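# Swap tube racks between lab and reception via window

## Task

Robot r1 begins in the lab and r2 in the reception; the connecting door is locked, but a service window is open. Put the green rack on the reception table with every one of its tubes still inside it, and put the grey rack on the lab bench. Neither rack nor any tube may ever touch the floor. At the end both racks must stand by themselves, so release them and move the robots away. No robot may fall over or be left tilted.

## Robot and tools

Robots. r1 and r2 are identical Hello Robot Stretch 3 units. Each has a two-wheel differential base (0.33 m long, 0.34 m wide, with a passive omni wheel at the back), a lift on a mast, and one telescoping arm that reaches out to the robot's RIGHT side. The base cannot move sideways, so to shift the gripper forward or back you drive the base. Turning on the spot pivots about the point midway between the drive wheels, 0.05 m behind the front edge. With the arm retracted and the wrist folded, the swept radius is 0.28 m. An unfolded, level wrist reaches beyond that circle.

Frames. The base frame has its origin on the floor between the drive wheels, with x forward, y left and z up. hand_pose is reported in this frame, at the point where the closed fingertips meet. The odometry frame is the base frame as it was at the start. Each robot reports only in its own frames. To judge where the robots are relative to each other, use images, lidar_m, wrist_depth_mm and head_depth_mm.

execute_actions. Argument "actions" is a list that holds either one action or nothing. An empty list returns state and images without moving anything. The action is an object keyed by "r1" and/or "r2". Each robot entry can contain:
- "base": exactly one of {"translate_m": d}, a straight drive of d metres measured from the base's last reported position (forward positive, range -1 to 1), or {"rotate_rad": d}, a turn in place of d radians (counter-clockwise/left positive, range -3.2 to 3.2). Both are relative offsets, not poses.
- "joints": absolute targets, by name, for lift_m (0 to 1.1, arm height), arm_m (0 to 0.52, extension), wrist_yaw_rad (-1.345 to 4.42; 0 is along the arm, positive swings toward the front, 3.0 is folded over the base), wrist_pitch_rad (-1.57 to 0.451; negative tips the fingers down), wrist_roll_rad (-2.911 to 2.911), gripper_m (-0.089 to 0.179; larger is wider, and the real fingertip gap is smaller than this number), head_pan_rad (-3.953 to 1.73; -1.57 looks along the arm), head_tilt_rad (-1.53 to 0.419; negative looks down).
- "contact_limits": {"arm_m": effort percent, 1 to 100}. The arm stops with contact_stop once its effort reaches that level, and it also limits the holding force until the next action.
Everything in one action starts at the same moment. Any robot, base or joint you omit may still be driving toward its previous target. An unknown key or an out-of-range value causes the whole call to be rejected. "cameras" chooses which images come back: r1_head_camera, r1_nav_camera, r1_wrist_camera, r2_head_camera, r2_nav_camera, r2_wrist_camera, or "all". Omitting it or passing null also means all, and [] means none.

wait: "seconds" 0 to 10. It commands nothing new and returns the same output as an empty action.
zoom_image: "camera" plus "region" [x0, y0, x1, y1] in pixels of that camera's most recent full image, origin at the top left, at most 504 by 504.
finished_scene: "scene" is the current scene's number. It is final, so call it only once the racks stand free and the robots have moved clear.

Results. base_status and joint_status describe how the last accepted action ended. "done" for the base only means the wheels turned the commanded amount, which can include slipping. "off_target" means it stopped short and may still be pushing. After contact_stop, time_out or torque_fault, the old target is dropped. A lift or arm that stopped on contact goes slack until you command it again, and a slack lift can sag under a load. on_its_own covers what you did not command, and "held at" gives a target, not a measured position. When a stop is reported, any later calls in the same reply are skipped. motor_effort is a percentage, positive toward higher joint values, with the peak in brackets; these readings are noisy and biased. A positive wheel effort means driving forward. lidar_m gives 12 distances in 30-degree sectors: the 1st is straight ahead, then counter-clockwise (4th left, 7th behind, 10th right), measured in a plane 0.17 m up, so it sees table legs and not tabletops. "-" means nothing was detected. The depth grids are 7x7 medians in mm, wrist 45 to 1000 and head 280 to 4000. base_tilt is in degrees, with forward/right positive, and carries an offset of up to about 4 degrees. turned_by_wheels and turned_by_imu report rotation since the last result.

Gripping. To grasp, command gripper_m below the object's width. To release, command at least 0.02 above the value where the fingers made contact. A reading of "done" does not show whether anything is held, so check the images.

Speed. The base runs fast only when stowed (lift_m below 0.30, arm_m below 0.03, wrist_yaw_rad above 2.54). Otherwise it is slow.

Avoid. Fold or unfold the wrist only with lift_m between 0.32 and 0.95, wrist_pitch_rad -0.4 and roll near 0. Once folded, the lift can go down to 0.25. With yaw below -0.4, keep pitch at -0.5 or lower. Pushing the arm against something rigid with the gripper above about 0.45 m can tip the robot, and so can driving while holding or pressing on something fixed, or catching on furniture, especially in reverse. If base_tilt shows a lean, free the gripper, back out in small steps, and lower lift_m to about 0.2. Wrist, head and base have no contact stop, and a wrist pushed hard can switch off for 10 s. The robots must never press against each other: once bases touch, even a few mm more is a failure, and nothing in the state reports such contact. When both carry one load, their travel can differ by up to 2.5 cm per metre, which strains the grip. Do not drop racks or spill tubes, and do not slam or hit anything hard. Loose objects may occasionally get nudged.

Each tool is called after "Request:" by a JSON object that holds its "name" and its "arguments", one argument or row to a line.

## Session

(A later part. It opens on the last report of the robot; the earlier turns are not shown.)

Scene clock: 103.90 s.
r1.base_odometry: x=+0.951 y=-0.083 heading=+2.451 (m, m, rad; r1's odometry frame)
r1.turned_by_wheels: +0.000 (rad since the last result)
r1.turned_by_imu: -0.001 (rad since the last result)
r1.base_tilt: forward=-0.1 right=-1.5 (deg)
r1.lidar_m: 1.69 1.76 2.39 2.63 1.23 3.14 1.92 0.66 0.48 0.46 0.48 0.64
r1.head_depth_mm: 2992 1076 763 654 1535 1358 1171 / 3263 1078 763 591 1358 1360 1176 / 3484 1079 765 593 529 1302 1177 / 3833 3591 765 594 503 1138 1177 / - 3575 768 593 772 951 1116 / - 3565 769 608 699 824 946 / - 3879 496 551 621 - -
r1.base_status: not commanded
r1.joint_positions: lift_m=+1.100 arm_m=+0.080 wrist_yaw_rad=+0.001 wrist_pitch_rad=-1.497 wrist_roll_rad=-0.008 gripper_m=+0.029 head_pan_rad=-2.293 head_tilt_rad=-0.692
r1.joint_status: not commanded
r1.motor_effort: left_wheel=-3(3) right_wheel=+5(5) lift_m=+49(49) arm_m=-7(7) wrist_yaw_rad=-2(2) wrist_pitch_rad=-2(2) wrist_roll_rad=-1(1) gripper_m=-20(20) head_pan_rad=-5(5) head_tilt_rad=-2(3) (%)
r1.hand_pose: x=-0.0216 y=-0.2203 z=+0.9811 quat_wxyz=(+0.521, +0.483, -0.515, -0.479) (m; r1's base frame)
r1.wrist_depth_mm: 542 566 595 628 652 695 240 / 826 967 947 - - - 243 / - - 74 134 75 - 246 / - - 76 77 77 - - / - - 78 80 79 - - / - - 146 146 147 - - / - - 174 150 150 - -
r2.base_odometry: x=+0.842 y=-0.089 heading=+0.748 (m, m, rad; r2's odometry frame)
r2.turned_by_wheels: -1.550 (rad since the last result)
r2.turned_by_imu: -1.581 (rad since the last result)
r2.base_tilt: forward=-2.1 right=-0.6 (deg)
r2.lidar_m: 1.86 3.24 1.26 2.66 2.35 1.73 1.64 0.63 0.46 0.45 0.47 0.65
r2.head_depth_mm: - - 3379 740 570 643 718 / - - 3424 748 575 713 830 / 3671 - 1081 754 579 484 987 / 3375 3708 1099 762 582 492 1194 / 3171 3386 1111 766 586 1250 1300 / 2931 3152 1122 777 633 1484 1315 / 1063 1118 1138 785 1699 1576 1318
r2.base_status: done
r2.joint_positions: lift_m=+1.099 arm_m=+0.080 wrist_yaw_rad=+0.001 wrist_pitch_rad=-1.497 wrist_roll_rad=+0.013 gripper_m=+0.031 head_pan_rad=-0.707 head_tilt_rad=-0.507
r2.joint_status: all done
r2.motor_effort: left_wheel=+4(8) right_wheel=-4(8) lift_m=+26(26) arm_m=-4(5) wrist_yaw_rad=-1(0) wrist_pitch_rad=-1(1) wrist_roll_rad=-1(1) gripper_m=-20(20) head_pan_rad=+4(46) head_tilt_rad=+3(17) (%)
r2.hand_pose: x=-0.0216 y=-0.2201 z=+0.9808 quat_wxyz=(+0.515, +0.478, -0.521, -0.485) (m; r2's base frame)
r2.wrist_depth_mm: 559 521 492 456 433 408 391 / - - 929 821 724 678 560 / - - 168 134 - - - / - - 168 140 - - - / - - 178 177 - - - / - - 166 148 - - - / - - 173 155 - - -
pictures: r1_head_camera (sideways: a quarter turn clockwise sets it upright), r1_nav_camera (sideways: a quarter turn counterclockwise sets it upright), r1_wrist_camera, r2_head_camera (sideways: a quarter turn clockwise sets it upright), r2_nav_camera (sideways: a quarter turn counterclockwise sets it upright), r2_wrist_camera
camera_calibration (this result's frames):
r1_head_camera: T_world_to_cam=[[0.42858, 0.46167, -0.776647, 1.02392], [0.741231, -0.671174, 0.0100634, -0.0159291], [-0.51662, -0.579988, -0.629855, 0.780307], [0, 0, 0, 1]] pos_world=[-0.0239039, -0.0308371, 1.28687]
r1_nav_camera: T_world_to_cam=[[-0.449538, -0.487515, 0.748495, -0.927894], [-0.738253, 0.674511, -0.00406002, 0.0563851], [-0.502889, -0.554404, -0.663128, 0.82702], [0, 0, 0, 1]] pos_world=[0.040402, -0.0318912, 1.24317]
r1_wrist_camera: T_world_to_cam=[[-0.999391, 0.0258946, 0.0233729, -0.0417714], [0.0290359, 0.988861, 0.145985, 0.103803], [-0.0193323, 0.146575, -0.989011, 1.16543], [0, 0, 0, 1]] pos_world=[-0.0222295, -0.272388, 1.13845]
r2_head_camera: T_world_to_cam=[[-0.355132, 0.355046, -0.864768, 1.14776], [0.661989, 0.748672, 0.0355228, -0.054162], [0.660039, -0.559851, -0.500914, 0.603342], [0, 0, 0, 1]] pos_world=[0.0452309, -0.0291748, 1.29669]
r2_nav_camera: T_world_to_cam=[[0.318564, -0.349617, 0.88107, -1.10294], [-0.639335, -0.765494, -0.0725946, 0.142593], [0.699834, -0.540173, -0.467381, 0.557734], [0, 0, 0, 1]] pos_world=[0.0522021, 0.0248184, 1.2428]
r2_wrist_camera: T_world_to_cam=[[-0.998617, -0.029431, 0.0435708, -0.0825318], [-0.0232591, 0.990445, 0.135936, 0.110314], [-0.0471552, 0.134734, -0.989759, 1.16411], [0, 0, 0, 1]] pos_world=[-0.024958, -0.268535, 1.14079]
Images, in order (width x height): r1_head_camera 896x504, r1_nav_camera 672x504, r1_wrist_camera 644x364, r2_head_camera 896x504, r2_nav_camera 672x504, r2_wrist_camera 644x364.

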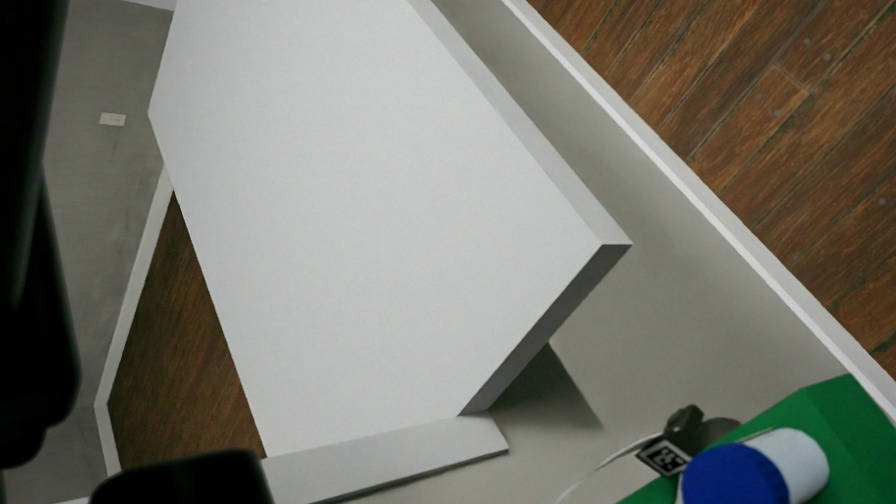

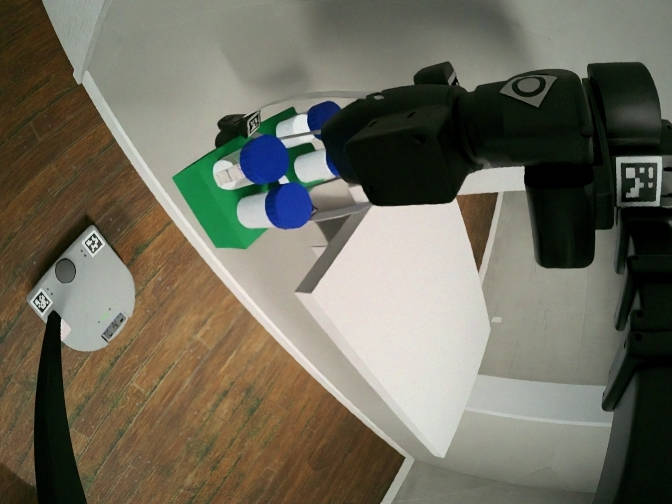

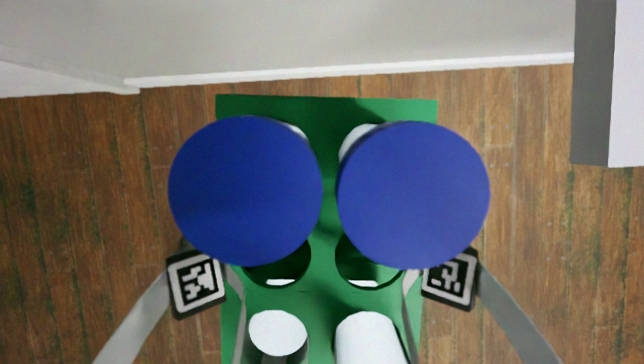

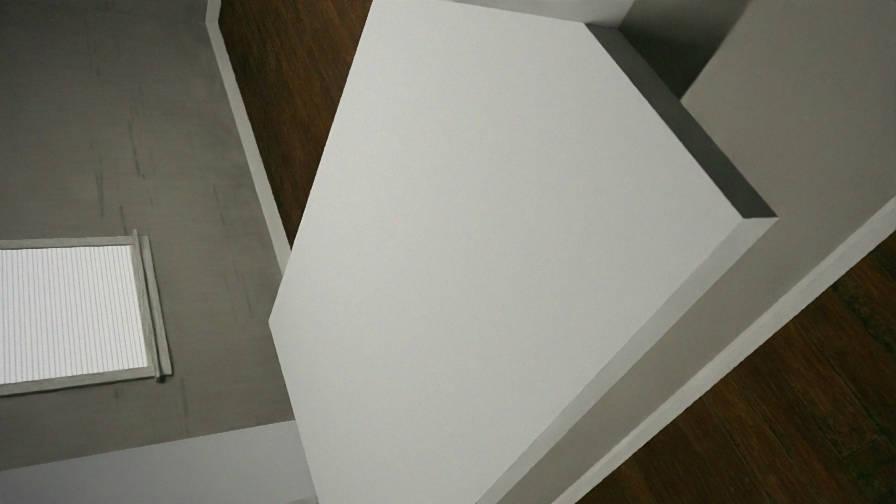

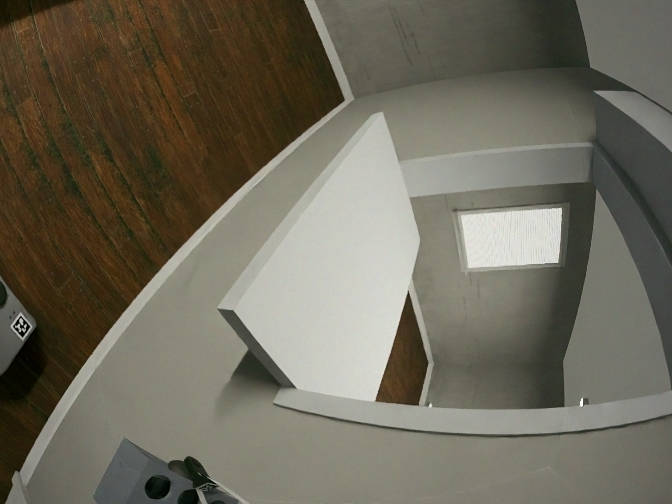

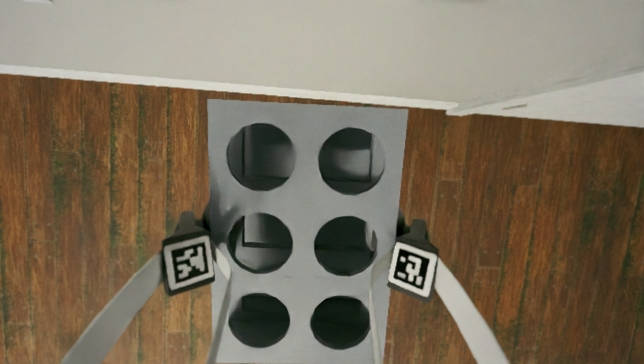

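Request:
{"name": "execute_actions", "arguments": {
  "actions": [
    {"r1":{"base":{"translate_m":-0.42},"joints":{"head_pan_rad":-1.9}},"r2":{"base":{"translate_m":0.88},"joints":{"head_pan_rad":-1.9,"head_tilt_rad":-0.7}}}
  ],
  "cameras": ["r2_nav_camera"]
}}

Request:
{"name": "execute_actions", "arguments": {
  "actions": [
    {"r1":{"joints":{"arm_m":0.39}},"r2":{"joints":{"arm_m":0.39}}}
  ],
  "cameras": []
}}

Request:
{"name": "execute_actions", "arguments": {
  "actions": [
    {"r1":{"joints":{"lift_m":1.06}},"r2":{"joints":{"lift_m":1.06}}}
  ]
}}

Scene clock: 114.43 s.
r1.base_odometry: x=+1.274 y=-0.351 heading=+2.451 (m, m, rad; r1's odometry frame)
r1.turned_by_wheels: +0.000 (rad since the last result)
r1.turned_by_imu: -0.003 (rad since the last result)
r1.base_tilt: forward=+0.0 right=-1.4 (deg)
r1.lidar_m: 1.64 2.20 2.97 1.18 1.77 2.73 1.95 0.67 0.49 0.47 0.48 0.65
r1.head_depth_mm: 3601 3554 762 590 483 1180 1173 / - 3544 764 591 483 1066 1174 / 732 - 764 593 484 969 1154 / - - 766 593 497 427 1113 / - - 766 613 338 298 300 / - - - - 333 325 298 / - - - - 461 396 882
r1.base_status: done
r1.joint_positions: lift_m=+1.100 arm_m=+0.080 wrist_yaw_rad=+0.001 wrist_pitch_rad=-1.497 wrist_roll_rad=-0.008 gripper_m=+0.029 head_pan_rad=-1.907 head_tilt_rad=-0.692
r1.joint_status: all done
r1.motor_effort: left_wheel=-3(8) right_wheel=+4(7) lift_m=+49(48) arm_m=-7(6) wrist_yaw_rad=-1(2) wrist_pitch_rad=-2(2) wrist_roll_rad=-1(1) gripper_m=-20(20) head_pan_rad=+4(40) head_tilt_rad=-3(3) (%)
r1.hand_pose: x=-0.0216 y=-0.2203 z=+0.9811 quat_wxyz=(+0.521, +0.483, -0.515, -0.479) (m; r1's base frame)
r1.wrist_depth_mm: 223 224 225 224 226 227 227 / 228 230 229 229 229 231 231 / 233 234 75 135 75 235 236 / 237 237 76 77 76 - - / - - 78 80 79 - - / - - 146 147 147 - - / - - 175 150 150 - -
r2.base_odometry: x=+1.487 y=+0.510 heading=+0.748 (m, m, rad; r2's odometry frame)
r2.turned_by_wheels: +0.000 (rad since the last result)
r2.turned_by_imu: +0.000 (rad since the last result)
r2.base_tilt: forward=-2.1 right=-0.5 (deg)
r2.lidar_m: 1.95 2.30 3.21 1.20 3.56 2.62 1.63 0.65 0.48 0.46 0.49 0.68
r2.head_depth_mm: 3779 3113 711 566 471 1074 1170 / - 880 718 569 473 986 1156 / - 853 722 574 476 431 1130 / - - 728 586 490 322 1084 / - - 777 - 352 318 314 / - - - - 367 324 891 / - - - - 476 407 871
r2.base_status: done
r2.joint_positions: lift_m=+1.099 arm_m=+0.080 wrist_yaw_rad=+0.001 wrist_pitch_rad=-1.497 wrist_roll_rad=+0.013 gripper_m=+0.031 head_pan_rad=-1.893 head_tilt_rad=-0.691
r2.joint_status: all done
r2.motor_effort: left_wheel=+3(8) right_wheel=-4(4) lift_m=+26(26) arm_m=-4(4) wrist_yaw_rad=-1(1) wrist_pitch_rad=-1(1) wrist_roll_rad=-1(1) gripper_m=-21(20) head_pan_rad=-3(43) head_tilt_rad=-4(18) (%)
r2.hand_pose: x=-0.0216 y=-0.2201 z=+0.9808 quat_wxyz=(+0.515, +0.478, -0.521, -0.485) (m; r2's base frame)
r2.wrist_depth_mm: 223 223 227 229 230 232 234 / 227 230 229 230 235 237 239 / 229 231 166 134 238 242 243 / - - 168 140 244 246 251 / - - 176 178 - - - / - - 166 149 - - - / - - 173 155 - - -
pictures: r2_nav_camera (sideways: a quarter turn counterclockwise sets it upright)
camera_calibration (this result's frames):
r2_nav_camera: T_world_to_cam=[[-0.252808, -0.571692, 0.780549, -0.968392], [-0.945314, 0.31779, -0.0734164, 0.145512], [-0.206079, -0.756424, -0.620769, 0.762823], [0, 0, 0, 1]] pos_world=[0.0499393, -0.0228469, 1.2401]
Images, in order (width x height): r2_nav_camera 672x504.

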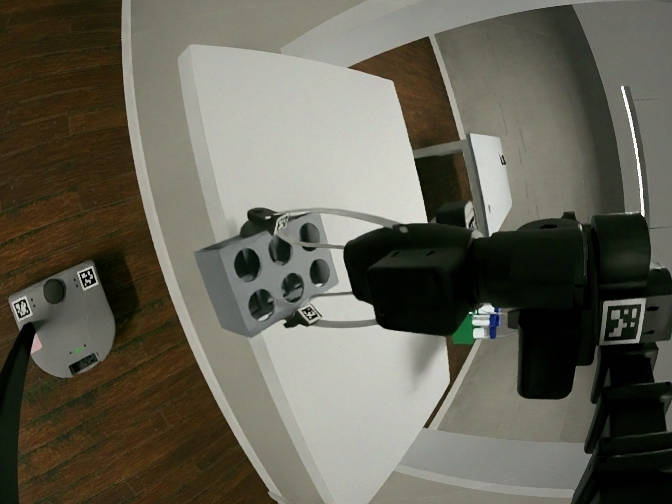

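Scene clock: 117.93 s.
r1.base_odometry: x=+1.274 y=-0.351 heading=+2.451 (m, m, rad; r1's odometry frame)
r1.turned_by_wheels: +0.000 (rad since the last result)
r1.turned_by_imu: -0.001 (rad since the last result)
r1.base_tilt: forward=+0.0 right=-1.4 (deg)
r1.lidar_m: 1.64 2.19 2.97 1.18 1.77 2.73 1.95 0.67 0.49 0.47 0.48 0.65
r1.head_depth_mm: 534 963 643 591 482 1183 1175 / - 3565 702 589 483 1065 1174 / - 3549 763 592 483 965 1152 / - 3579 764 594 484 434 1112 / 2112 2204 767 594 485 418 1056 / 2340 3282 723 542 486 409 963 / 2330 - 512 519 485 409 883
r1.base_status: not commanded
r1.joint_positions: lift_m=+1.100 arm_m=+0.390 wrist_yaw_rad=+0.000 wrist_pitch_rad=-1.497 wrist_roll_rad=-0.008 gripper_m=+0.029 head_pan_rad=-1.907 head_tilt_rad=-0.692
r1.joint_status: all done
r1.motor_effort: left_wheel=-3(3) right_wheel=+5(4) lift_m=+48(49) arm_m=+8(10) wrist_yaw_rad=+0(2) wrist_pitch_rad=-2(2) wrist_roll_rad=-1(1) gripper_m=-20(20) head_pan_rad=+5(4) head_tilt_rad=-5(3) (%)
r1.hand_pose: x=-0.0216 y=-0.5294 z=+0.9811 quat_wxyz=(+0.520, +0.483, -0.516, -0.480) (m; r1's base frame)
r1.wrist_depth_mm: 224 223 224 223 223 225 226 / 227 227 227 227 229 229 229 / 230 232 75 134 75 233 235 / 236 236 76 77 77 238 240 / 240 243 78 80 79 245 245 / 246 247 146 146 147 249 250 / 253 253 174 150 149 254 255
r2.base_odometry: x=+1.487 y=+0.510 heading=+0.748 (m, m, rad; r2's odometry frame)
r2.turned_by_wheels: +0.000 (rad since the last result)
r2.turned_by_imu: -0.001 (rad since the last result)
r2.base_tilt: forward=-2.1 right=-0.5 (deg)
r2.lidar_m: 1.95 2.30 3.19 1.20 3.56 2.63 1.63 0.65 0.48 0.46 0.48 0.68
r2.head_depth_mm: 3770 622 637 566 470 1071 1167 / - 3186 713 570 472 986 1155 / - 3196 722 574 477 433 1131 / - 3075 728 578 478 423 1100 / - 3137 733 581 481 410 1015 / 2168 3331 567 539 483 412 939 / 2292 - 589 554 486 414 873
r2.base_status: not commanded
r2.joint_positions: lift_m=+1.099 arm_m=+0.390 wrist_yaw_rad=+0.000 wrist_pitch_rad=-1.497 wrist_roll_rad=+0.013 gripper_m=+0.031 head_pan_rad=-1.893 head_tilt_rad=-0.691
r2.joint_status: all done
r2.motor_effort: left_wheel=+4(4) right_wheel=-4(4) lift_m=+26(27) arm_m=+5(6) wrist_yaw_rad=+0(1) wrist_pitch_rad=-1(1) wrist_roll_rad=-1(1) gripper_m=-20(20) head_pan_rad=-3(4) head_tilt_rad=-4(4) (%)
r2.hand_pose: x=-0.0216 y=-0.5294 z=+0.9808 quat_wxyz=(+0.515, +0.478, -0.521, -0.485) (m; r2's base frame)
r2.wrist_depth_mm: 222 223 225 225 228 230 233 / 223 227 229 232 235 237 240 / 230 232 166 134 237 240 245 / 233 236 167 140 241 246 249 / 238 242 177 178 248 251 253 / 245 245 167 149 254 256 260 / 248 253 174 157 260 263 263
pictures: none
No camera images: the call's "cameras" was empty. Leave "cameras" out to get every camera's image.

Scene clock: 119.13 s.
r1.base_odometry: x=+1.274 y=-0.351 heading=+2.451 (m, m, rad; r1's odometry frame)
r1.turned_by_wheels: +0.000 (rad since the last result)
r1.turned_by_imu: +0.000 (rad since the last result)
r1.base_tilt: forward=+0.1 right=-1.4 (deg)
r1.lidar_m: 1.64 2.19 2.98 1.18 1.77 2.72 1.96 0.67 0.49 0.47 0.48 0.65
r1.head_depth_mm: - - 649 590 482 1182 1177 / - 3221 704 591 482 1068 1175 / - 3334 765 592 483 971 1154 / - 3585 766 593 484 435 1112 / 2119 2225 767 593 484 418 1055 / - 3360 768 542 485 409 964 / - - 545 536 486 409 883
r1.base_status: not commanded
r1.joint_positions: lift_m=+1.060 arm_m=+0.390 wrist_yaw_rad=+0.000 wrist_pitch_rad=-1.498 wrist_roll_rad=-0.008 gripper_m=+0.029 head_pan_rad=-1.907 head_tilt_rad=-0.692
r1.joint_status: all done
r1.motor_effort: left_wheel=-3(3) right_wheel=+3(4) lift_m=+24(45) arm_m=+7(7) wrist_yaw_rad=+0(0) wrist_pitch_rad=-1(2) wrist_roll_rad=-1(1) gripper_m=-20(20) head_pan_rad=+4(4) head_tilt_rad=-2(3) (%)
r1.hand_pose: x=-0.0216 y=-0.5291 z=+0.9419 quat_wxyz=(+0.520, +0.483, -0.515, -0.480) (m; r1's base frame)
r1.wrist_depth_mm: 187 187 187 188 188 188 189 / 190 191 191 190 192 193 193 / 194 194 76 135 76 196 197 / 197 199 77 78 78 199 202 / 203 202 79 142 79 205 206 / 206 207 147 146 147 210 211 / 213 211 175 148 148 215 215
r2.base_odometry: x=+1.487 y=+0.510 heading=+0.748 (m, m, rad; r2's odometry frame)
r2.turned_by_wheels: +0.000 (rad since the last result)
r2.turned_by_imu: +0.000 (rad since the last result)
r2.base_tilt: forward=-2.2 right=-0.6 (deg)
r2.lidar_m: 1.96 2.30 3.18 1.20 3.57 2.63 1.62 0.65 0.48 0.46 0.48 0.67
r2.head_depth_mm: - 646 632 566 471 1074 1171 / - 3139 693 569 472 986 1156 / - 3191 722 573 475 433 1128 / - 3079 726 578 478 423 1095 / - 3129 735 580 481 410 1014 / 1999 3352 744 542 484 412 938 / - - 723 546 487 414 871
r2.base_status: not commanded
r2.joint_positions: lift_m=+1.060 arm_m=+0.390 wrist_yaw_rad=+0.000 wrist_pitch_rad=-1.497 wrist_roll_rad=+0.013 gripper_m=+0.031 head_pan_rad=-1.893 head_tilt_rad=-0.691
r2.joint_status: all done
r2.motor_effort: left_wheel=+4(4) right_wheel=-4(4) lift_m=+18(23) arm_m=+6(6) wrist_yaw_rad=+0(1) wrist_pitch_rad=-1(1) wrist_roll_rad=-1(1) gripper_m=-20(20) head_pan_rad=-3(3) head_tilt_rad=-4(4) (%)
r2.hand_pose: x=-0.0216 y=-0.5295 z=+0.9416 quat_wxyz=(+0.515, +0.478, -0.521, -0.485) (m; r2's base frame)
r2.wrist_depth_mm: 185 186 188 188 192 194 197 / 188 189 192 193 194 197 199 / 192 192 167 139 198 202 204 / 197 197 168 143 203 207 209 / 199 201 175 176 205 210 212 / 203 206 162 147 211 215 218 / 209 211 179 152 219 221 220
pictures: r1_head_camera (sideways: a quarter turn clockwise sets it upright), r1_nav_camera (sideways: a quarter turn counterclockwise sets it upright), r1_wrist_camera, r2_head_camera (sideways: a quarter turn clockwise sets it upright), r2_nav_camera (sideways: a quarter turn counterclockwise sets it upright), r2_wrist_camera
camera_calibration (this result's frames):
r1_head_camera: T_world_to_cam=[[0.223216, 0.589062, -0.776647, 1.02518], [0.939391, -0.342699, 0.0100634, -0.0171379], [-0.260228, -0.731822, -0.629856, 0.778743], [0, 0, 0, 1]] pos_world=[-0.0100853, -0.0398648, 1.28687]
r1_nav_camera: T_world_to_cam=[[-0.232901, -0.620897, 0.748495, -0.929215], [-0.937889, 0.346912, -0.00406001, 0.0576029], [-0.257141, -0.70295, -0.663128, 0.825521], [0, 0, 0, 1]] pos_world=[0.0498852, -0.0166291, 1.24317]
r1_wrist_camera: T_world_to_cam=[[-0.999362, 0.0269661, 0.0234133, -0.0323249], [0.0301309, 0.988607, 0.147472, 0.413332], [-0.0191699, 0.148083, -0.988789, 1.17251], [0, 0, 0, 1]] pos_world=[-0.0222815, -0.58138, 1.09916]
r2_head_camera: T_world_to_cam=[[0.243251, 0.604467, -0.758583, 1.00567], [0.940423, -0.338515, 0.0318195, -0.0510311], [-0.237558, -0.721129, -0.650799, 0.803813], [0, 0, 0, 1]] pos_world=[-0.00568778, -0.0455173, 1.28763]
r2_nav_camera: T_world_to_cam=[[-0.253056, -0.571865, 0.780342, -0.968121], [-0.945214, 0.318088, -0.0734156, 0.145511], [-0.206234, -0.756169, -0.621029, 0.763162], [0, 0, 0, 1]] pos_world=[0.0499391, -0.0228401, 1.24009]
r2_wrist_camera: T_world_to_cam=[[-0.998652, -0.0282074, 0.0435727, -0.0892754], [-0.0220488, 0.990482, 0.135862, 0.42214], [-0.0469903, 0.134718, -0.989769, 1.16698], [0, 0, 0, 1]] pos_world=[-0.0250109, -0.577853, 1.10157]
Images, in order (width x height): r1_head_camera 896x504, r1_nav_camera 672x504, r1_wrist_camera 644x364, r2_head_camera 896x504, r2_nav_camera 672x504, r2_wrist_camera 644x364.

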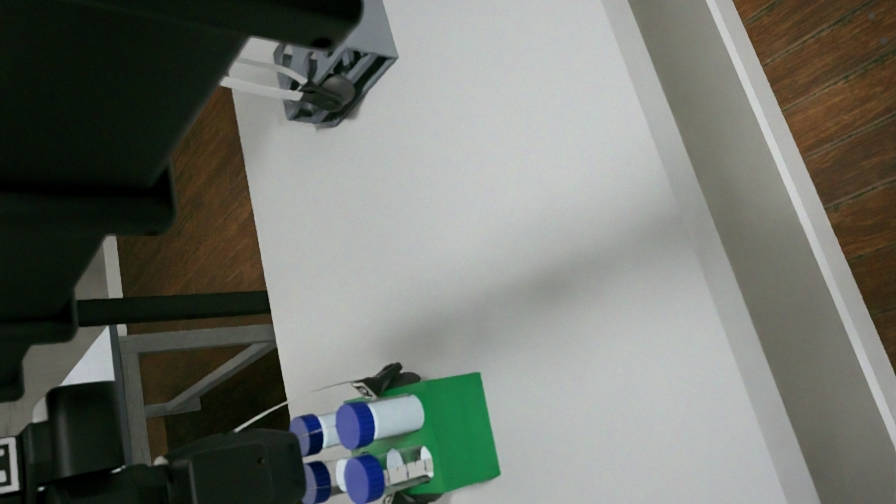

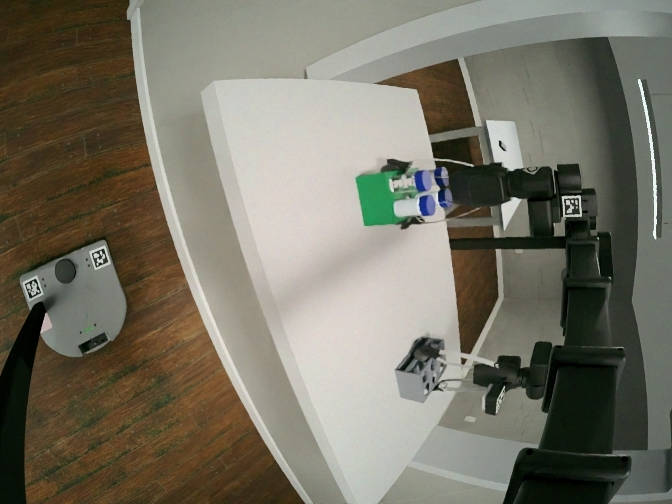

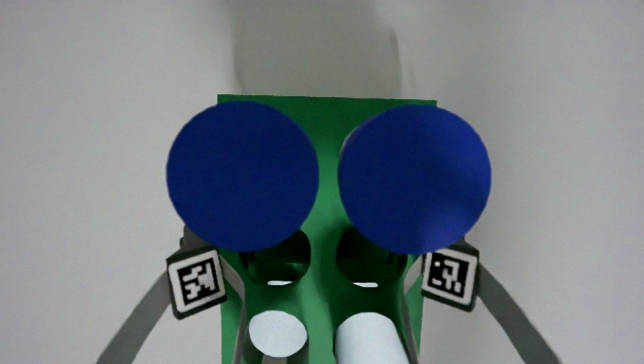

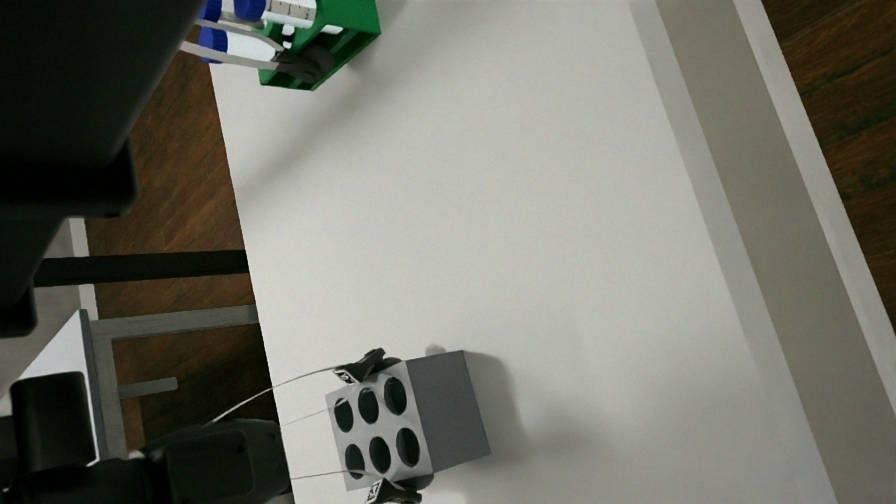

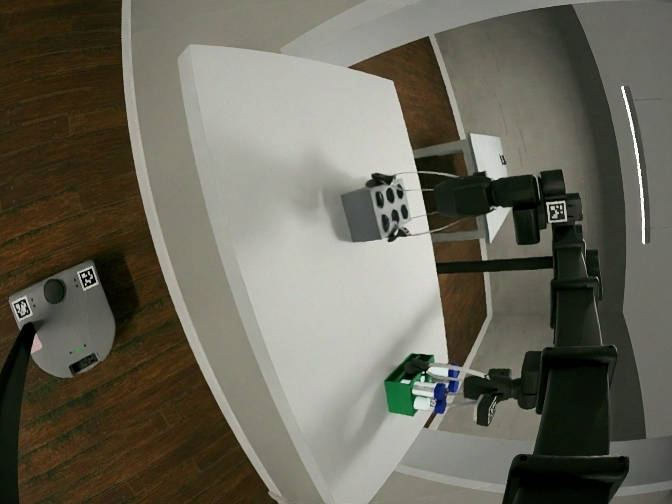

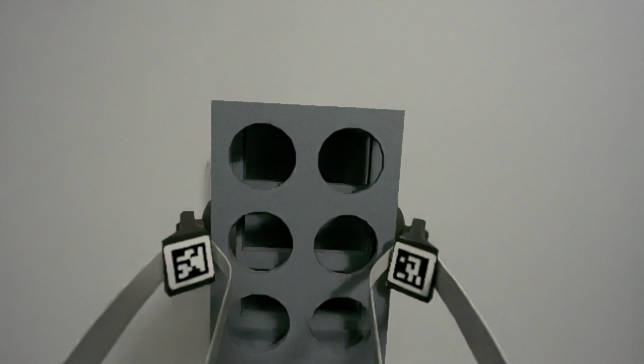

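Request:
{"name": "execute_actions", "arguments": {
  "actions": [
    {"r1":{"joints":{"gripper_m":0.179}},"r2":{"joints":{"gripper_m":0.179}}}
  ],
  "cameras": []
}}

Request:
{"name": "execute_actions", "arguments": {
  "actions": [
    {"r1":{"joints":{"arm_m":0.25,"lift_m":1.1}},"r2":{"joints":{"arm_m":0.25,"lift_m":1.1}}}
  ],
  "cameras": []
}}

Request:
{"name": "execute_actions", "arguments": {
  "actions": [
    {"r1":{"base":{"translate_m":-0.385}},"r2":{"base":{"translate_m":-0.385}}}
  ],
  "cameras": ["r1_wrist_camera","r2_wrist_camera","r1_nav_camera","r2_nav_camera"]
}}

Scene clock: 121.50 s.
r1.base_odometry: x=+1.274 y=-0.351 heading=+2.451 (m, m, rad; r1's odometry frame)
r1.turned_by_wheels: +0.000 (rad since the last result)
r1.turned_by_imu: +0.000 (rad since the last result)
r1.base_tilt: forward=-0.1 right=-1.3 (deg)
r1.lidar_m: 1.64 2.20 2.96 1.18 1.77 2.72 1.96 0.67 0.49 0.47 0.48 0.65
r1.head_depth_mm: - - 636 591 482 1184 1174 / - 3161 651 592 483 1063 1176 / - 3284 766 591 483 968 1150 / - 3583 763 593 483 435 1109 / 2111 2201 769 559 484 418 1056 / - 3396 568 542 485 409 963 / - - 685 577 485 409 884
r1.base_status: not commanded
r1.joint_positions: lift_m=+1.060 arm_m=+0.390 wrist_yaw_rad=+0.000 wrist_pitch_rad=-1.498 wrist_roll_rad=-0.008 gripper_m=+0.179 head_pan_rad=-1.907 head_tilt_rad=-0.692
r1.joint_status: all done
r1.motor_effort: left_wheel=-3(3) right_wheel=+3(4) lift_m=+35(35) arm_m=+7(7) wrist_yaw_rad=-1(0) wrist_pitch_rad=-1(1) wrist_roll_rad=-1(1) gripper_m=+2(93) head_pan_rad=+4(4) head_tilt_rad=-3(2) (%)
r1.hand_pose: x=-0.0216 y=-0.5291 z=+0.9415 quat_wxyz=(+0.520, +0.483, -0.515, -0.480) (m; r1's base frame)
r1.wrist_depth_mm: 186 186 187 186 187 187 188 / 189 189 190 190 190 190 191 / 193 193 194 75 73 72 69 / 197 197 198 76 74 72 70 / 202 202 202 198 76 74 72 / - 207 207 145 141 139 208 / 212 212 211 157 142 139 215
r2.base_odometry: x=+1.487 y=+0.510 heading=+0.748 (m, m, rad; r2's odometry frame)
r2.turned_by_wheels: +0.000 (rad since the last result)
r2.turned_by_imu: +0.000 (rad since the last result)
r2.base_tilt: forward=-2.1 right=-0.5 (deg)
r2.lidar_m: 1.95 2.31 3.20 1.20 3.59 2.63 1.62 0.65 0.48 0.46 0.48 0.68
r2.head_depth_mm: - 621 602 566 470 1072 1170 / - 3151 649 570 473 987 1152 / - 3191 723 573 476 433 1133 / - 3092 729 577 479 423 1101 / - 3128 762 551 481 411 1012 / 2008 3310 645 549 483 413 937 / - - 723 590 487 414 874
r2.base_status: not commanded
r2.joint_positions: lift_m=+1.060 arm_m=+0.390 wrist_yaw_rad=+0.000 wrist_pitch_rad=-1.497 wrist_roll_rad=+0.013 gripper_m=+0.179 head_pan_rad=-1.893 head_tilt_rad=-0.691
r2.joint_status: all done
r2.motor_effort: left_wheel=+3(4) right_wheel=-4(4) lift_m=+19(19) arm_m=+6(6) wrist_yaw_rad=+1(0) wrist_pitch_rad=-1(1) wrist_roll_rad=-1(1) gripper_m=+1(85) head_pan_rad=-3(3) head_tilt_rad=-4(4) (%)
r2.hand_pose: x=-0.0216 y=-0.5295 z=+0.9415 quat_wxyz=(+0.515, +0.478, -0.521, -0.485) (m; r2's base frame)
r2.wrist_depth_mm: 184 186 188 189 191 192 197 / 188 189 190 193 194 198 199 / 191 193 194 165 135 200 203 / 196 198 200 192 164 204 207 / 199 201 204 198 141 209 212 / - 205 208 148 143 - 218 / 208 212 214 166 161 219 223
pictures: none
No camera images: the call's "cameras" was empty. Leave "cameras" out to get every camera's image.

Scene clock: 123.80 s.
r1.base_odometry: x=+1.274 y=-0.351 heading=+2.451 (m, m, rad; r1's odometry frame)
r1.turned_by_wheels: +0.000 (rad since the last result)
r1.turned_by_imu: -0.001 (rad since the last result)
r1.base_tilt: forward=+0.0 right=-1.3 (deg)
r1.lidar_m: 1.64 2.20 2.98 1.18 1.77 2.73 1.95 0.67 0.49 0.47 0.48 0.65
r1.head_depth_mm: 3489 3348 763 591 482 1179 1172 / 639 3586 672 591 483 1064 1172 / - 3380 734 593 483 968 1157 / - 3574 765 592 484 435 1109 / 1566 2206 737 540 484 418 1053 / - 3410 550 523 485 409 961 / - - - 596 486 409 884
r1.base_status: not commanded
r1.joint_positions: lift_m=+1.100 arm_m=+0.250 wrist_yaw_rad=+0.001 wrist_pitch_rad=-1.495 wrist_roll_rad=-0.011 gripper_m=+0.179 head_pan_rad=-1.907 head_tilt_rad=-0.692
r1.joint_status: all done
r1.motor_effort: left_wheel=-3(3) right_wheel=+4(4) lift_m=+45(50) arm_m=-7(8) wrist_yaw_rad=-2(1) wrist_pitch_rad=-2(5) wrist_roll_rad=+1(1) gripper_m=+1(2) head_pan_rad=+4(4) head_tilt_rad=-4(4) (%)
r1.hand_pose: x=-0.0216 y=-0.3907 z=+0.9812 quat_wxyz=(+0.522, +0.484, -0.515, -0.478) (m; r1's base frame)
r1.wrist_depth_mm: 224 225 224 222 111 204 227 / 227 228 230 171 113 113 233 / 232 233 235 234 174 116 235 / 237 237 238 239 239 240 241 / 241 242 243 244 245 245 244 / - 249 248 250 250 249 - / 255 253 255 254 254 257 257
r2.base_odometry: x=+1.487 y=+0.510 heading=+0.748 (m, m, rad; r2's odometry frame)
r2.turned_by_wheels: +0.000 (rad since the last result)
r2.turned_by_imu: +0.000 (rad since the last result)
r2.base_tilt: forward=-2.1 right=-0.6 (deg)
r2.lidar_m: 1.95 2.30 3.21 1.20 3.58 2.63 1.63 0.64 0.48 0.46 0.49 0.68
r2.head_depth_mm: 649 903 641 565 470 1075 1170 / - 3037 642 571 474 989 1158 / - 3063 721 574 476 433 1129 / - 3073 732 562 478 423 1094 / - 3126 707 547 481 411 1014 / 2001 3399 667 552 484 412 938 / - - 693 589 486 414 869
r2.base_status: not commanded
r2.joint_positions: lift_m=+1.099 arm_m=+0.250 wrist_yaw_rad=+0.000 wrist_pitch_rad=-1.497 wrist_roll_rad=+0.013 gripper_m=+0.179 head_pan_rad=-1.893 head_tilt_rad=-0.691
r2.joint_status: all done
r2.motor_effort: left_wheel=+5(4) right_wheel=-4(4) lift_m=+25(26) arm_m=-4(5) wrist_yaw_rad=+0(1) wrist_pitch_rad=-1(1) wrist_roll_rad=-1(1) gripper_m=+0(0) head_pan_rad=-3(3) head_tilt_rad=-4(4) (%)
r2.hand_pose: x=-0.0216 y=-0.3902 z=+0.9809 quat_wxyz=(+0.515, +0.478, -0.521, -0.485) (m; r2's base frame)
r2.wrist_depth_mm: 219 224 224 225 174 231 234 / 227 226 230 228 203 235 238 / 229 231 234 235 238 243 243 / 234 237 238 240 245 246 252 / 239 242 243 246 251 252 254 / - 245 250 252 256 - 261 / 247 253 255 258 260 265 263
pictures: none
No camera images: the call's "cameras" was empty. Leave "cameras" out to get every camera's image.

Scene clock: 128.60 s.
r1.base_odometry: x=+1.571 y=-0.596 heading=+2.451 (m, m, rad; r1's odometry frame)
r1.turned_by_wheels: +0.000 (rad since the last result)
r1.turned_by_imu: -0.001 (rad since the last result)
r1.base_tilt: forward=+0.1 right=-1.4 (deg)
r1.lidar_m: 1.66 2.59 1.25 1.19 3.19 2.33 1.98 0.68 0.49 0.47 0.49 0.66
r1.head_depth_mm: 465 518 613 694 487 1200 1170 / 524 563 617 592 483 1080 1178 / - 3348 733 592 484 982 1153 / - 3583 766 593 484 437 1115 / - 3584 768 584 485 427 1071 / - 3818 737 594 485 410 974 / - - - 543 485 410 897
r1.base_status: done
r1.joint_positions: lift_m=+1.100 arm_m=+0.250 wrist_yaw_rad=+0.001 wrist_pitch_rad=-1.495 wrist_roll_rad=-0.011 gripper_m=+0.179 head_pan_rad=-1.907 head_tilt_rad=-0.692
r1.joint_status: not commanded
r1.motor_effort: left_wheel=-3(8) right_wheel=+3(5) lift_m=+45(45) arm_m=-6(7) wrist_yaw_rad=-1(3) wrist_pitch_rad=-2(2) wrist_roll_rad=+1(1) gripper_m=+1(0) head_pan_rad=+4(4) head_tilt_rad=-3(3) (%)
r1.hand_pose: x=-0.0216 y=-0.3907 z=+0.9812 quat_wxyz=(+0.522, +0.484, -0.515, -0.478) (m; r1's base frame)
r1.wrist_depth_mm: 224 196 194 224 226 226 227 / 227 228 191 230 230 232 230 / 231 233 233 234 235 236 236 / 238 238 238 239 237 240 241 / 242 242 244 244 245 244 246 / - 249 250 249 250 250 - / 254 254 252 254 255 257 260
r2.base_odometry: x=+1.205 y=+0.248 heading=+0.748 (m, m, rad; r2's odometry frame)
r2.turned_by_wheels: +0.000 (rad since the last result)
r2.turned_by_imu: -0.001 (rad since the last result)
r2.base_tilt: forward=-2.1 right=-0.5 (deg)
r2.lidar_m: 1.92 2.70 1.30 1.21 3.04 2.22 1.59 0.64 0.47 0.46 0.48 0.66
r2.head_depth_mm: 428 488 566 669 471 1051 1166 / 425 471 535 582 472 440 1157 / 505 561 633 573 476 424 1117 / - 3266 729 561 478 416 1088 / - 3288 734 582 481 410 994 / - 3455 709 585 484 413 922 / - - 585 547 486 415 389
r2.base_status: done
r2.joint_positions: lift_m=+1.099 arm_m=+0.250 wrist_yaw_rad=+0.000 wrist_pitch_rad=-1.497 wrist_roll_rad=+0.013 gripper_m=+0.179 head_pan_rad=-1.893 head_tilt_rad=-0.691
r2.joint_status: not commanded
r2.motor_effort: left_wheel=+2(4) right_wheel=-4(9) lift_m=+25(25) arm_m=-4(4) wrist_yaw_rad=+0(1) wrist_pitch_rad=-1(1) wrist_roll_rad=-1(1) gripper_m=+0(0) head_pan_rad=-3(4) head_tilt_rad=-4(4) (%)
r2.hand_pose: x=-0.0216 y=-0.3902 z=+0.9809 quat_wxyz=(+0.515, +0.478, -0.521, -0.485) (m; r2's base frame)
r2.wrist_depth_mm: 223 222 168 227 229 231 232 / 226 228 231 230 235 238 239 / 228 232 234 239 238 242 243 / 236 237 240 241 244 247 847 / 238 241 245 245 250 251 - / - 250 250 253 254 - - / 252 251 255 255 260 264 -
pictures: r1_nav_camera (sideways: a quarter turn counterclockwise sets it upright), r1_wrist_camera, r2_nav_camera (sideways: a quarter turn counterclockwise sets it upright), r2_wrist_camera
camera_calibration (this result's frames):
r1_nav_camera: T_world_to_cam=[[-0.232857, -0.620913, 0.748495, -0.929215], [-0.937913, 0.346846, -0.00406002, 0.0576031], [-0.257091, -0.702969, -0.663128, 0.82552], [0, 0, 0, 1]] pos_world=[0.0498864, -0.0166261, 1.24317]
r1_wrist_camera: T_world_to_cam=[[-0.999464, 0.0227269, 0.0235566, -0.0387821], [0.0258985, 0.989166, 0.144501, 0.273775], [-0.0200173, 0.145034, -0.989224, 1.19011], [0, 0, 0, 1]] pos_world=[-0.0220288, -0.442534, 1.13864]
r2_nav_camera: T_world_to_cam=[[-0.253057, -0.571867, 0.78034, -0.968119], [-0.945214, 0.318088, -0.0734156, 0.145511], [-0.206233, -0.756167, -0.621031, 0.763166], [0, 0, 0, 1]] pos_world=[0.0499392, -0.0228399, 1.24009]
r2_wrist_camera: T_world_to_cam=[[-0.99865, -0.0282732, 0.0435726, -0.0870821], [-0.0221135, 0.99048, 0.135872, 0.2788], [-0.0469993, 0.134725, -0.989768, 1.18707], [0, 0, 0, 1]] pos_world=[-0.025008, -0.438536, 1.14083]
Images, in order (width x height): r1_nav_camera 672x504, r1_wrist_camera 644x364, r2_nav_camera 672x504, r2_wrist_camera 644x364.

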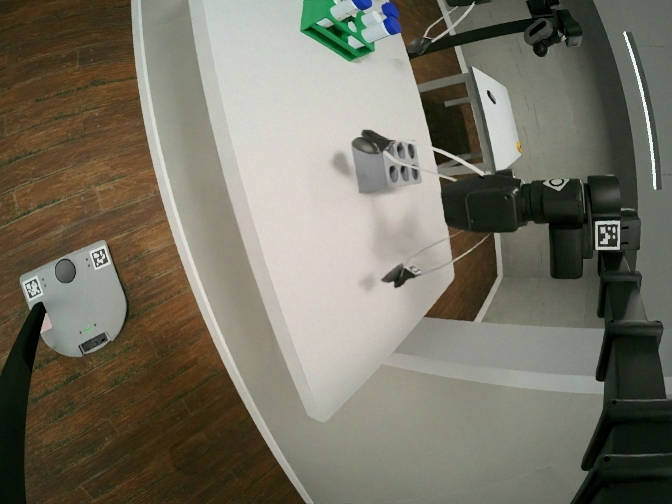

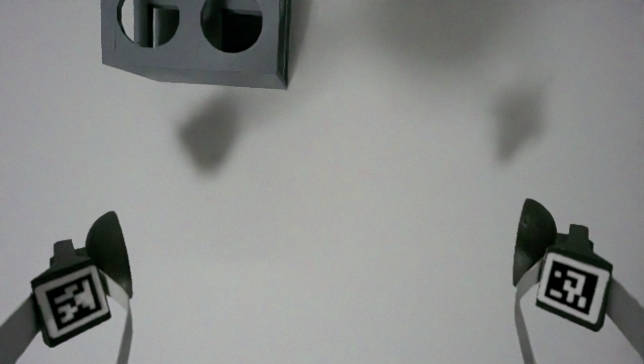

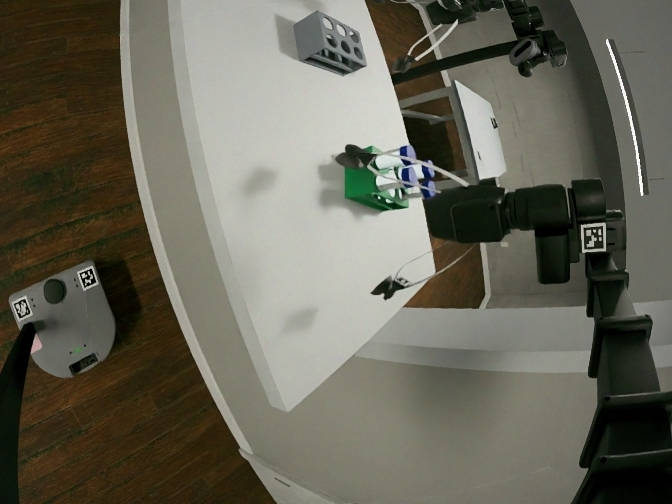

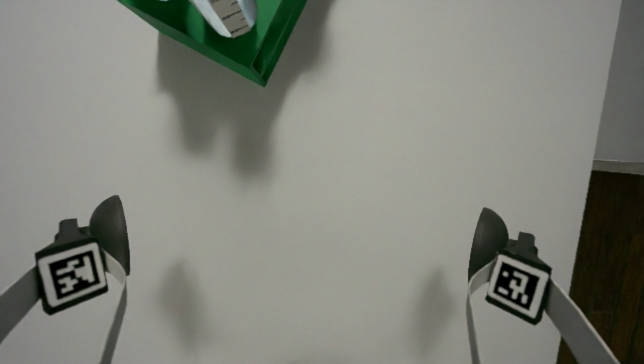

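Request:
{"name": "execute_actions", "arguments": {
  "actions": [
    {"r1":{"base":{"translate_m":0.06}},"r2":{"base":{"translate_m":0.1},"joints":{"wrist_yaw_rad":-0.45}}}
  ],
  "cameras": []
}}

Request:
{"name": "execute_actions", "arguments": {
  "actions": [
    {"r1":{"joints":{"arm_m":0.395,"gripper_m":0.14}}}
  ],
  "cameras": ["r1_wrist_camera","r2_wrist_camera"]
}}

Scene clock: 131.83 s.
r1.base_odometry: x=+1.525 y=-0.558 heading=+2.450 (m, m, rad; r1's odometry frame)
r1.turned_by_wheels: +0.000 (rad since the last result)
r1.turned_by_imu: -0.001 (rad since the last result)
r1.base_tilt: forward=-0.1 right=-1.4 (deg)
r1.lidar_m: 1.66 2.53 1.23 1.20 3.30 2.39 1.97 0.68 0.49 0.47 0.49 0.66
r1.head_depth_mm: 531 567 628 590 484 1195 1175 / 3640 3045 704 591 483 1078 1172 / - 3589 765 592 483 979 1150 / - 3595 765 592 483 437 1119 / - 3592 769 585 485 425 1064 / - 3804 737 556 485 409 977 / - - - 545 485 409 895
r1.base_status: done
r1.joint_positions: lift_m=+1.100 arm_m=+0.250 wrist_yaw_rad=+0.001 wrist_pitch_rad=-1.495 wrist_roll_rad=-0.011 gripper_m=+0.179 head_pan_rad=-1.907 head_tilt_rad=-0.692
r1.joint_status: not commanded
r1.motor_effort: left_wheel=-3(5) right_wheel=+3(9) lift_m=+45(45) arm_m=-7(7) wrist_yaw_rad=-2(2) wrist_pitch_rad=-2(2) wrist_roll_rad=+1(1) gripper_m=+0(0) head_pan_rad=+5(5) head_tilt_rad=-4(4) (%)
r1.hand_pose: x=-0.0216 y=-0.3907 z=+0.9812 quat_wxyz=(+0.522, +0.484, -0.515, -0.478) (m; r1's base frame)
r1.wrist_depth_mm: 224 225 220 200 224 227 227 / 228 230 229 210 230 231 231 / 233 233 232 235 235 235 236 / 237 237 238 239 240 239 241 / 241 243 243 244 244 245 246 / - 248 248 250 250 250 - / 255 254 255 254 255 256 258
r2.base_odometry: x=+1.278 y=+0.316 heading=+0.748 (m, m, rad; r2's odometry frame)
r2.turned_by_wheels: +0.000 (rad since the last result)
r2.turned_by_imu: +0.000 (rad since the last result)
r2.base_tilt: forward=-2.1 right=-0.5 (deg)
r2.lidar_m: 1.93 2.60 1.26 1.22 3.18 2.34 1.61 0.64 0.47 0.46 0.48 0.67
r2.head_depth_mm: 507 544 596 566 470 1060 1171 / - 2887 675 569 472 976 1152 / - 3215 723 574 475 428 1122 / - 3267 729 560 478 417 1082 / - 3249 660 565 481 409 1004 / - 3208 552 560 483 411 927 / - - 694 589 486 414 392
r2.base_status: done
r2.joint_positions: lift_m=+1.099 arm_m=+0.250 wrist_yaw_rad=-0.448 wrist_pitch_rad=-1.497 wrist_roll_rad=+0.013 gripper_m=+0.179 head_pan_rad=-1.893 head_tilt_rad=-0.691
r2.joint_status: all done
r2.motor_effort: left_wheel=+4(8) right_wheel=-3(7) lift_m=+26(25) arm_m=-4(4) wrist_yaw_rad=-1(3) wrist_pitch_rad=-1(1) wrist_roll_rad=-1(1) gripper_m=+0(0) head_pan_rad=-3(3) head_tilt_rad=-4(4) (%)
r2.hand_pose: x=-0.0194 y=-0.3906 z=+0.9809 quat_wxyz=(+0.394, +0.350, -0.614, -0.587) (m; r2's base frame)
r2.wrist_depth_mm: 220 222 170 170 228 231 235 / 223 226 228 232 233 238 240 / 229 232 235 235 238 241 246 / 239 238 238 240 243 246 248 / 239 241 242 246 248 251 253 / - 247 249 251 255 - 262 / 251 251 256 256 260 - -
pictures: none
No camera images: the call's "cameras" was empty. Leave "cameras" out to get every camera's image.

Scene clock: 134.17 s.
r1.base_odometry: x=+1.525 y=-0.558 heading=+2.450 (m, m, rad; r1's odometry frame)
r1.turned_by_wheels: +0.000 (rad since the last result)
r1.turned_by_imu: -0.001 (rad since the last result)
r1.base_tilt: forward=+0.0 right=-1.4 (deg)
r1.lidar_m: 1.66 2.53 1.23 1.20 3.28 2.39 1.97 0.68 0.49 0.47 0.49 0.66
r1.head_depth_mm: 529 567 629 591 485 1196 1172 / 3646 3018 703 592 483 1078 1172 / - 3560 765 592 483 981 1154 / - 3562 767 593 485 438 1116 / - 3608 769 595 484 424 1071 / - 3588 768 556 485 409 975 / - - 769 544 486 409 894
r1.base_status: not commanded
r1.joint_positions: lift_m=+1.100 arm_m=+0.395 wrist_yaw_rad=+0.000 wrist_pitch_rad=-1.496 wrist_roll_rad=-0.011 gripper_m=+0.140 head_pan_rad=-1.907 head_tilt_rad=-0.692
r1.joint_status: all done
r1.motor_effort: left_wheel=-3(3) right_wheel=+4(4) lift_m=+45(45) arm_m=+8(8) wrist_yaw_rad=-2(1) wrist_pitch_rad=-2(2) wrist_roll_rad=+1(1) gripper_m=+0(92) head_pan_rad=+4(4) head_tilt_rad=-2(4) (%)
r1.hand_pose: x=-0.0216 y=-0.5347 z=+0.9812 quat_wxyz=(+0.521, +0.484, -0.515, -0.478) (m; r1's base frame)
r1.wrist_depth_mm: 222 224 224 224 225 226 225 / 228 229 227 227 229 229 231 / 232 233 232 227 230 234 235 / 236 238 238 179 233 239 241 / 243 241 242 213 242 244 245 / 246 - 247 216 248 - 251 / 252 254 254 254 256 257 256
r2.base_odometry: x=+1.278 y=+0.316 heading=+0.748 (m, m, rad; r2's odometry frame)
r2.turned_by_wheels: +0.000 (rad since the last result)
r2.turned_by_imu: +0.000 (rad since the last result)
r2.base_tilt: forward=-2.1 right=-0.6 (deg)
r2.lidar_m: 1.93 2.60 1.26 1.21 3.19 2.34 1.60 0.64 0.47 0.46 0.48 0.67
r2.head_depth_mm: 506 544 595 565 470 1059 1170 / - 2891 678 569 472 971 1152 / - 3171 724 574 476 427 1127 / - 3236 729 560 478 416 1089 / - 3291 660 564 482 410 1002 / - 3269 553 562 484 412 927 / - - 694 589 487 414 392
r2.base_status: not commanded
r2.joint_positions: lift_m=+1.099 arm_m=+0.250 wrist_yaw_rad=-0.448 wrist_pitch_rad=-1.497 wrist_roll_rad=+0.013 gripper_m=+0.179 head_pan_rad=-1.893 head_tilt_rad=-0.691
r2.joint_status: not commanded
r2.motor_effort: left_wheel=+4(4) right_wheel=-4(4) lift_m=+25(25) arm_m=-4(4) wrist_yaw_rad=-1(2) wrist_pitch_rad=-1(1) wrist_roll_rad=-1(1) gripper_m=+1(0) head_pan_rad=-3(3) head_tilt_rad=-4(4) (%)
r2.hand_pose: x=-0.0194 y=-0.3906 z=+0.9809 quat_wxyz=(+0.394, +0.350, -0.614, -0.587) (m; r2's base frame)
r2.wrist_depth_mm: 223 223 170 171 230 231 234 / 225 227 227 233 235 236 238 / 228 230 236 237 237 240 243 / 232 237 237 240 244 248 250 / 240 242 248 245 248 252 256 / - 249 249 253 257 - 262 / 249 253 257 257 260 - -
pictures: r1_wrist_camera, r2_wrist_camera
camera_calibration (this result's frames):
r1_wrist_camera: T_world_to_cam=[[-0.999444, 0.0235929, 0.0235663, -0.0350512], [0.026766, 0.989077, 0.144948, 0.415757], [-0.0198892, 0.145498, -0.989159, 1.21119], [0, 0, 0, 1]] pos_world=[-0.0220704, -0.586614, 1.13862]
r2_wrist_camera: T_world_to_cam=[[-0.912312, 0.407171, 0.0435726, 0.0868967], [0.409183, 0.902279, 0.135873, 0.253157], [0.0160087, 0.141787, -0.989768, 1.19121], [0, 0, 0, 1]] pos_world=[-0.0433802, -0.432698, 1.14083]
Images, in order (width x height): r1_wrist_camera 644x364, r2_wrist_camera 644x364.

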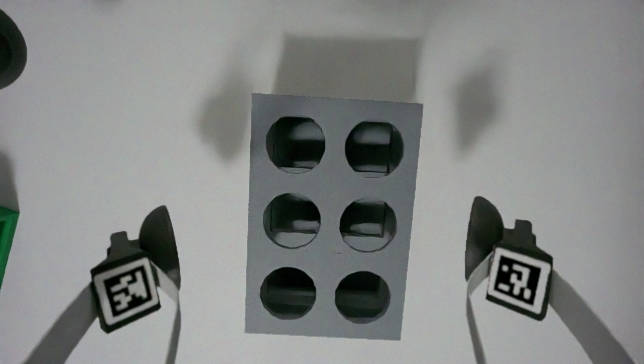

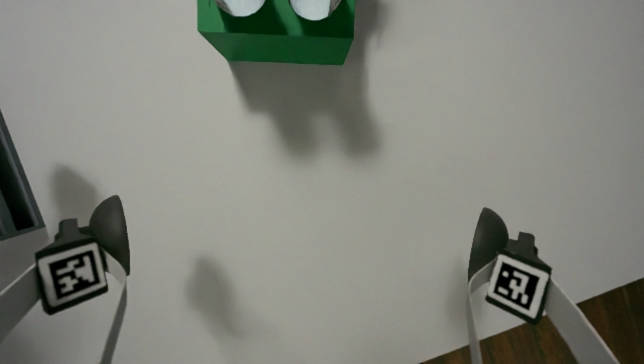

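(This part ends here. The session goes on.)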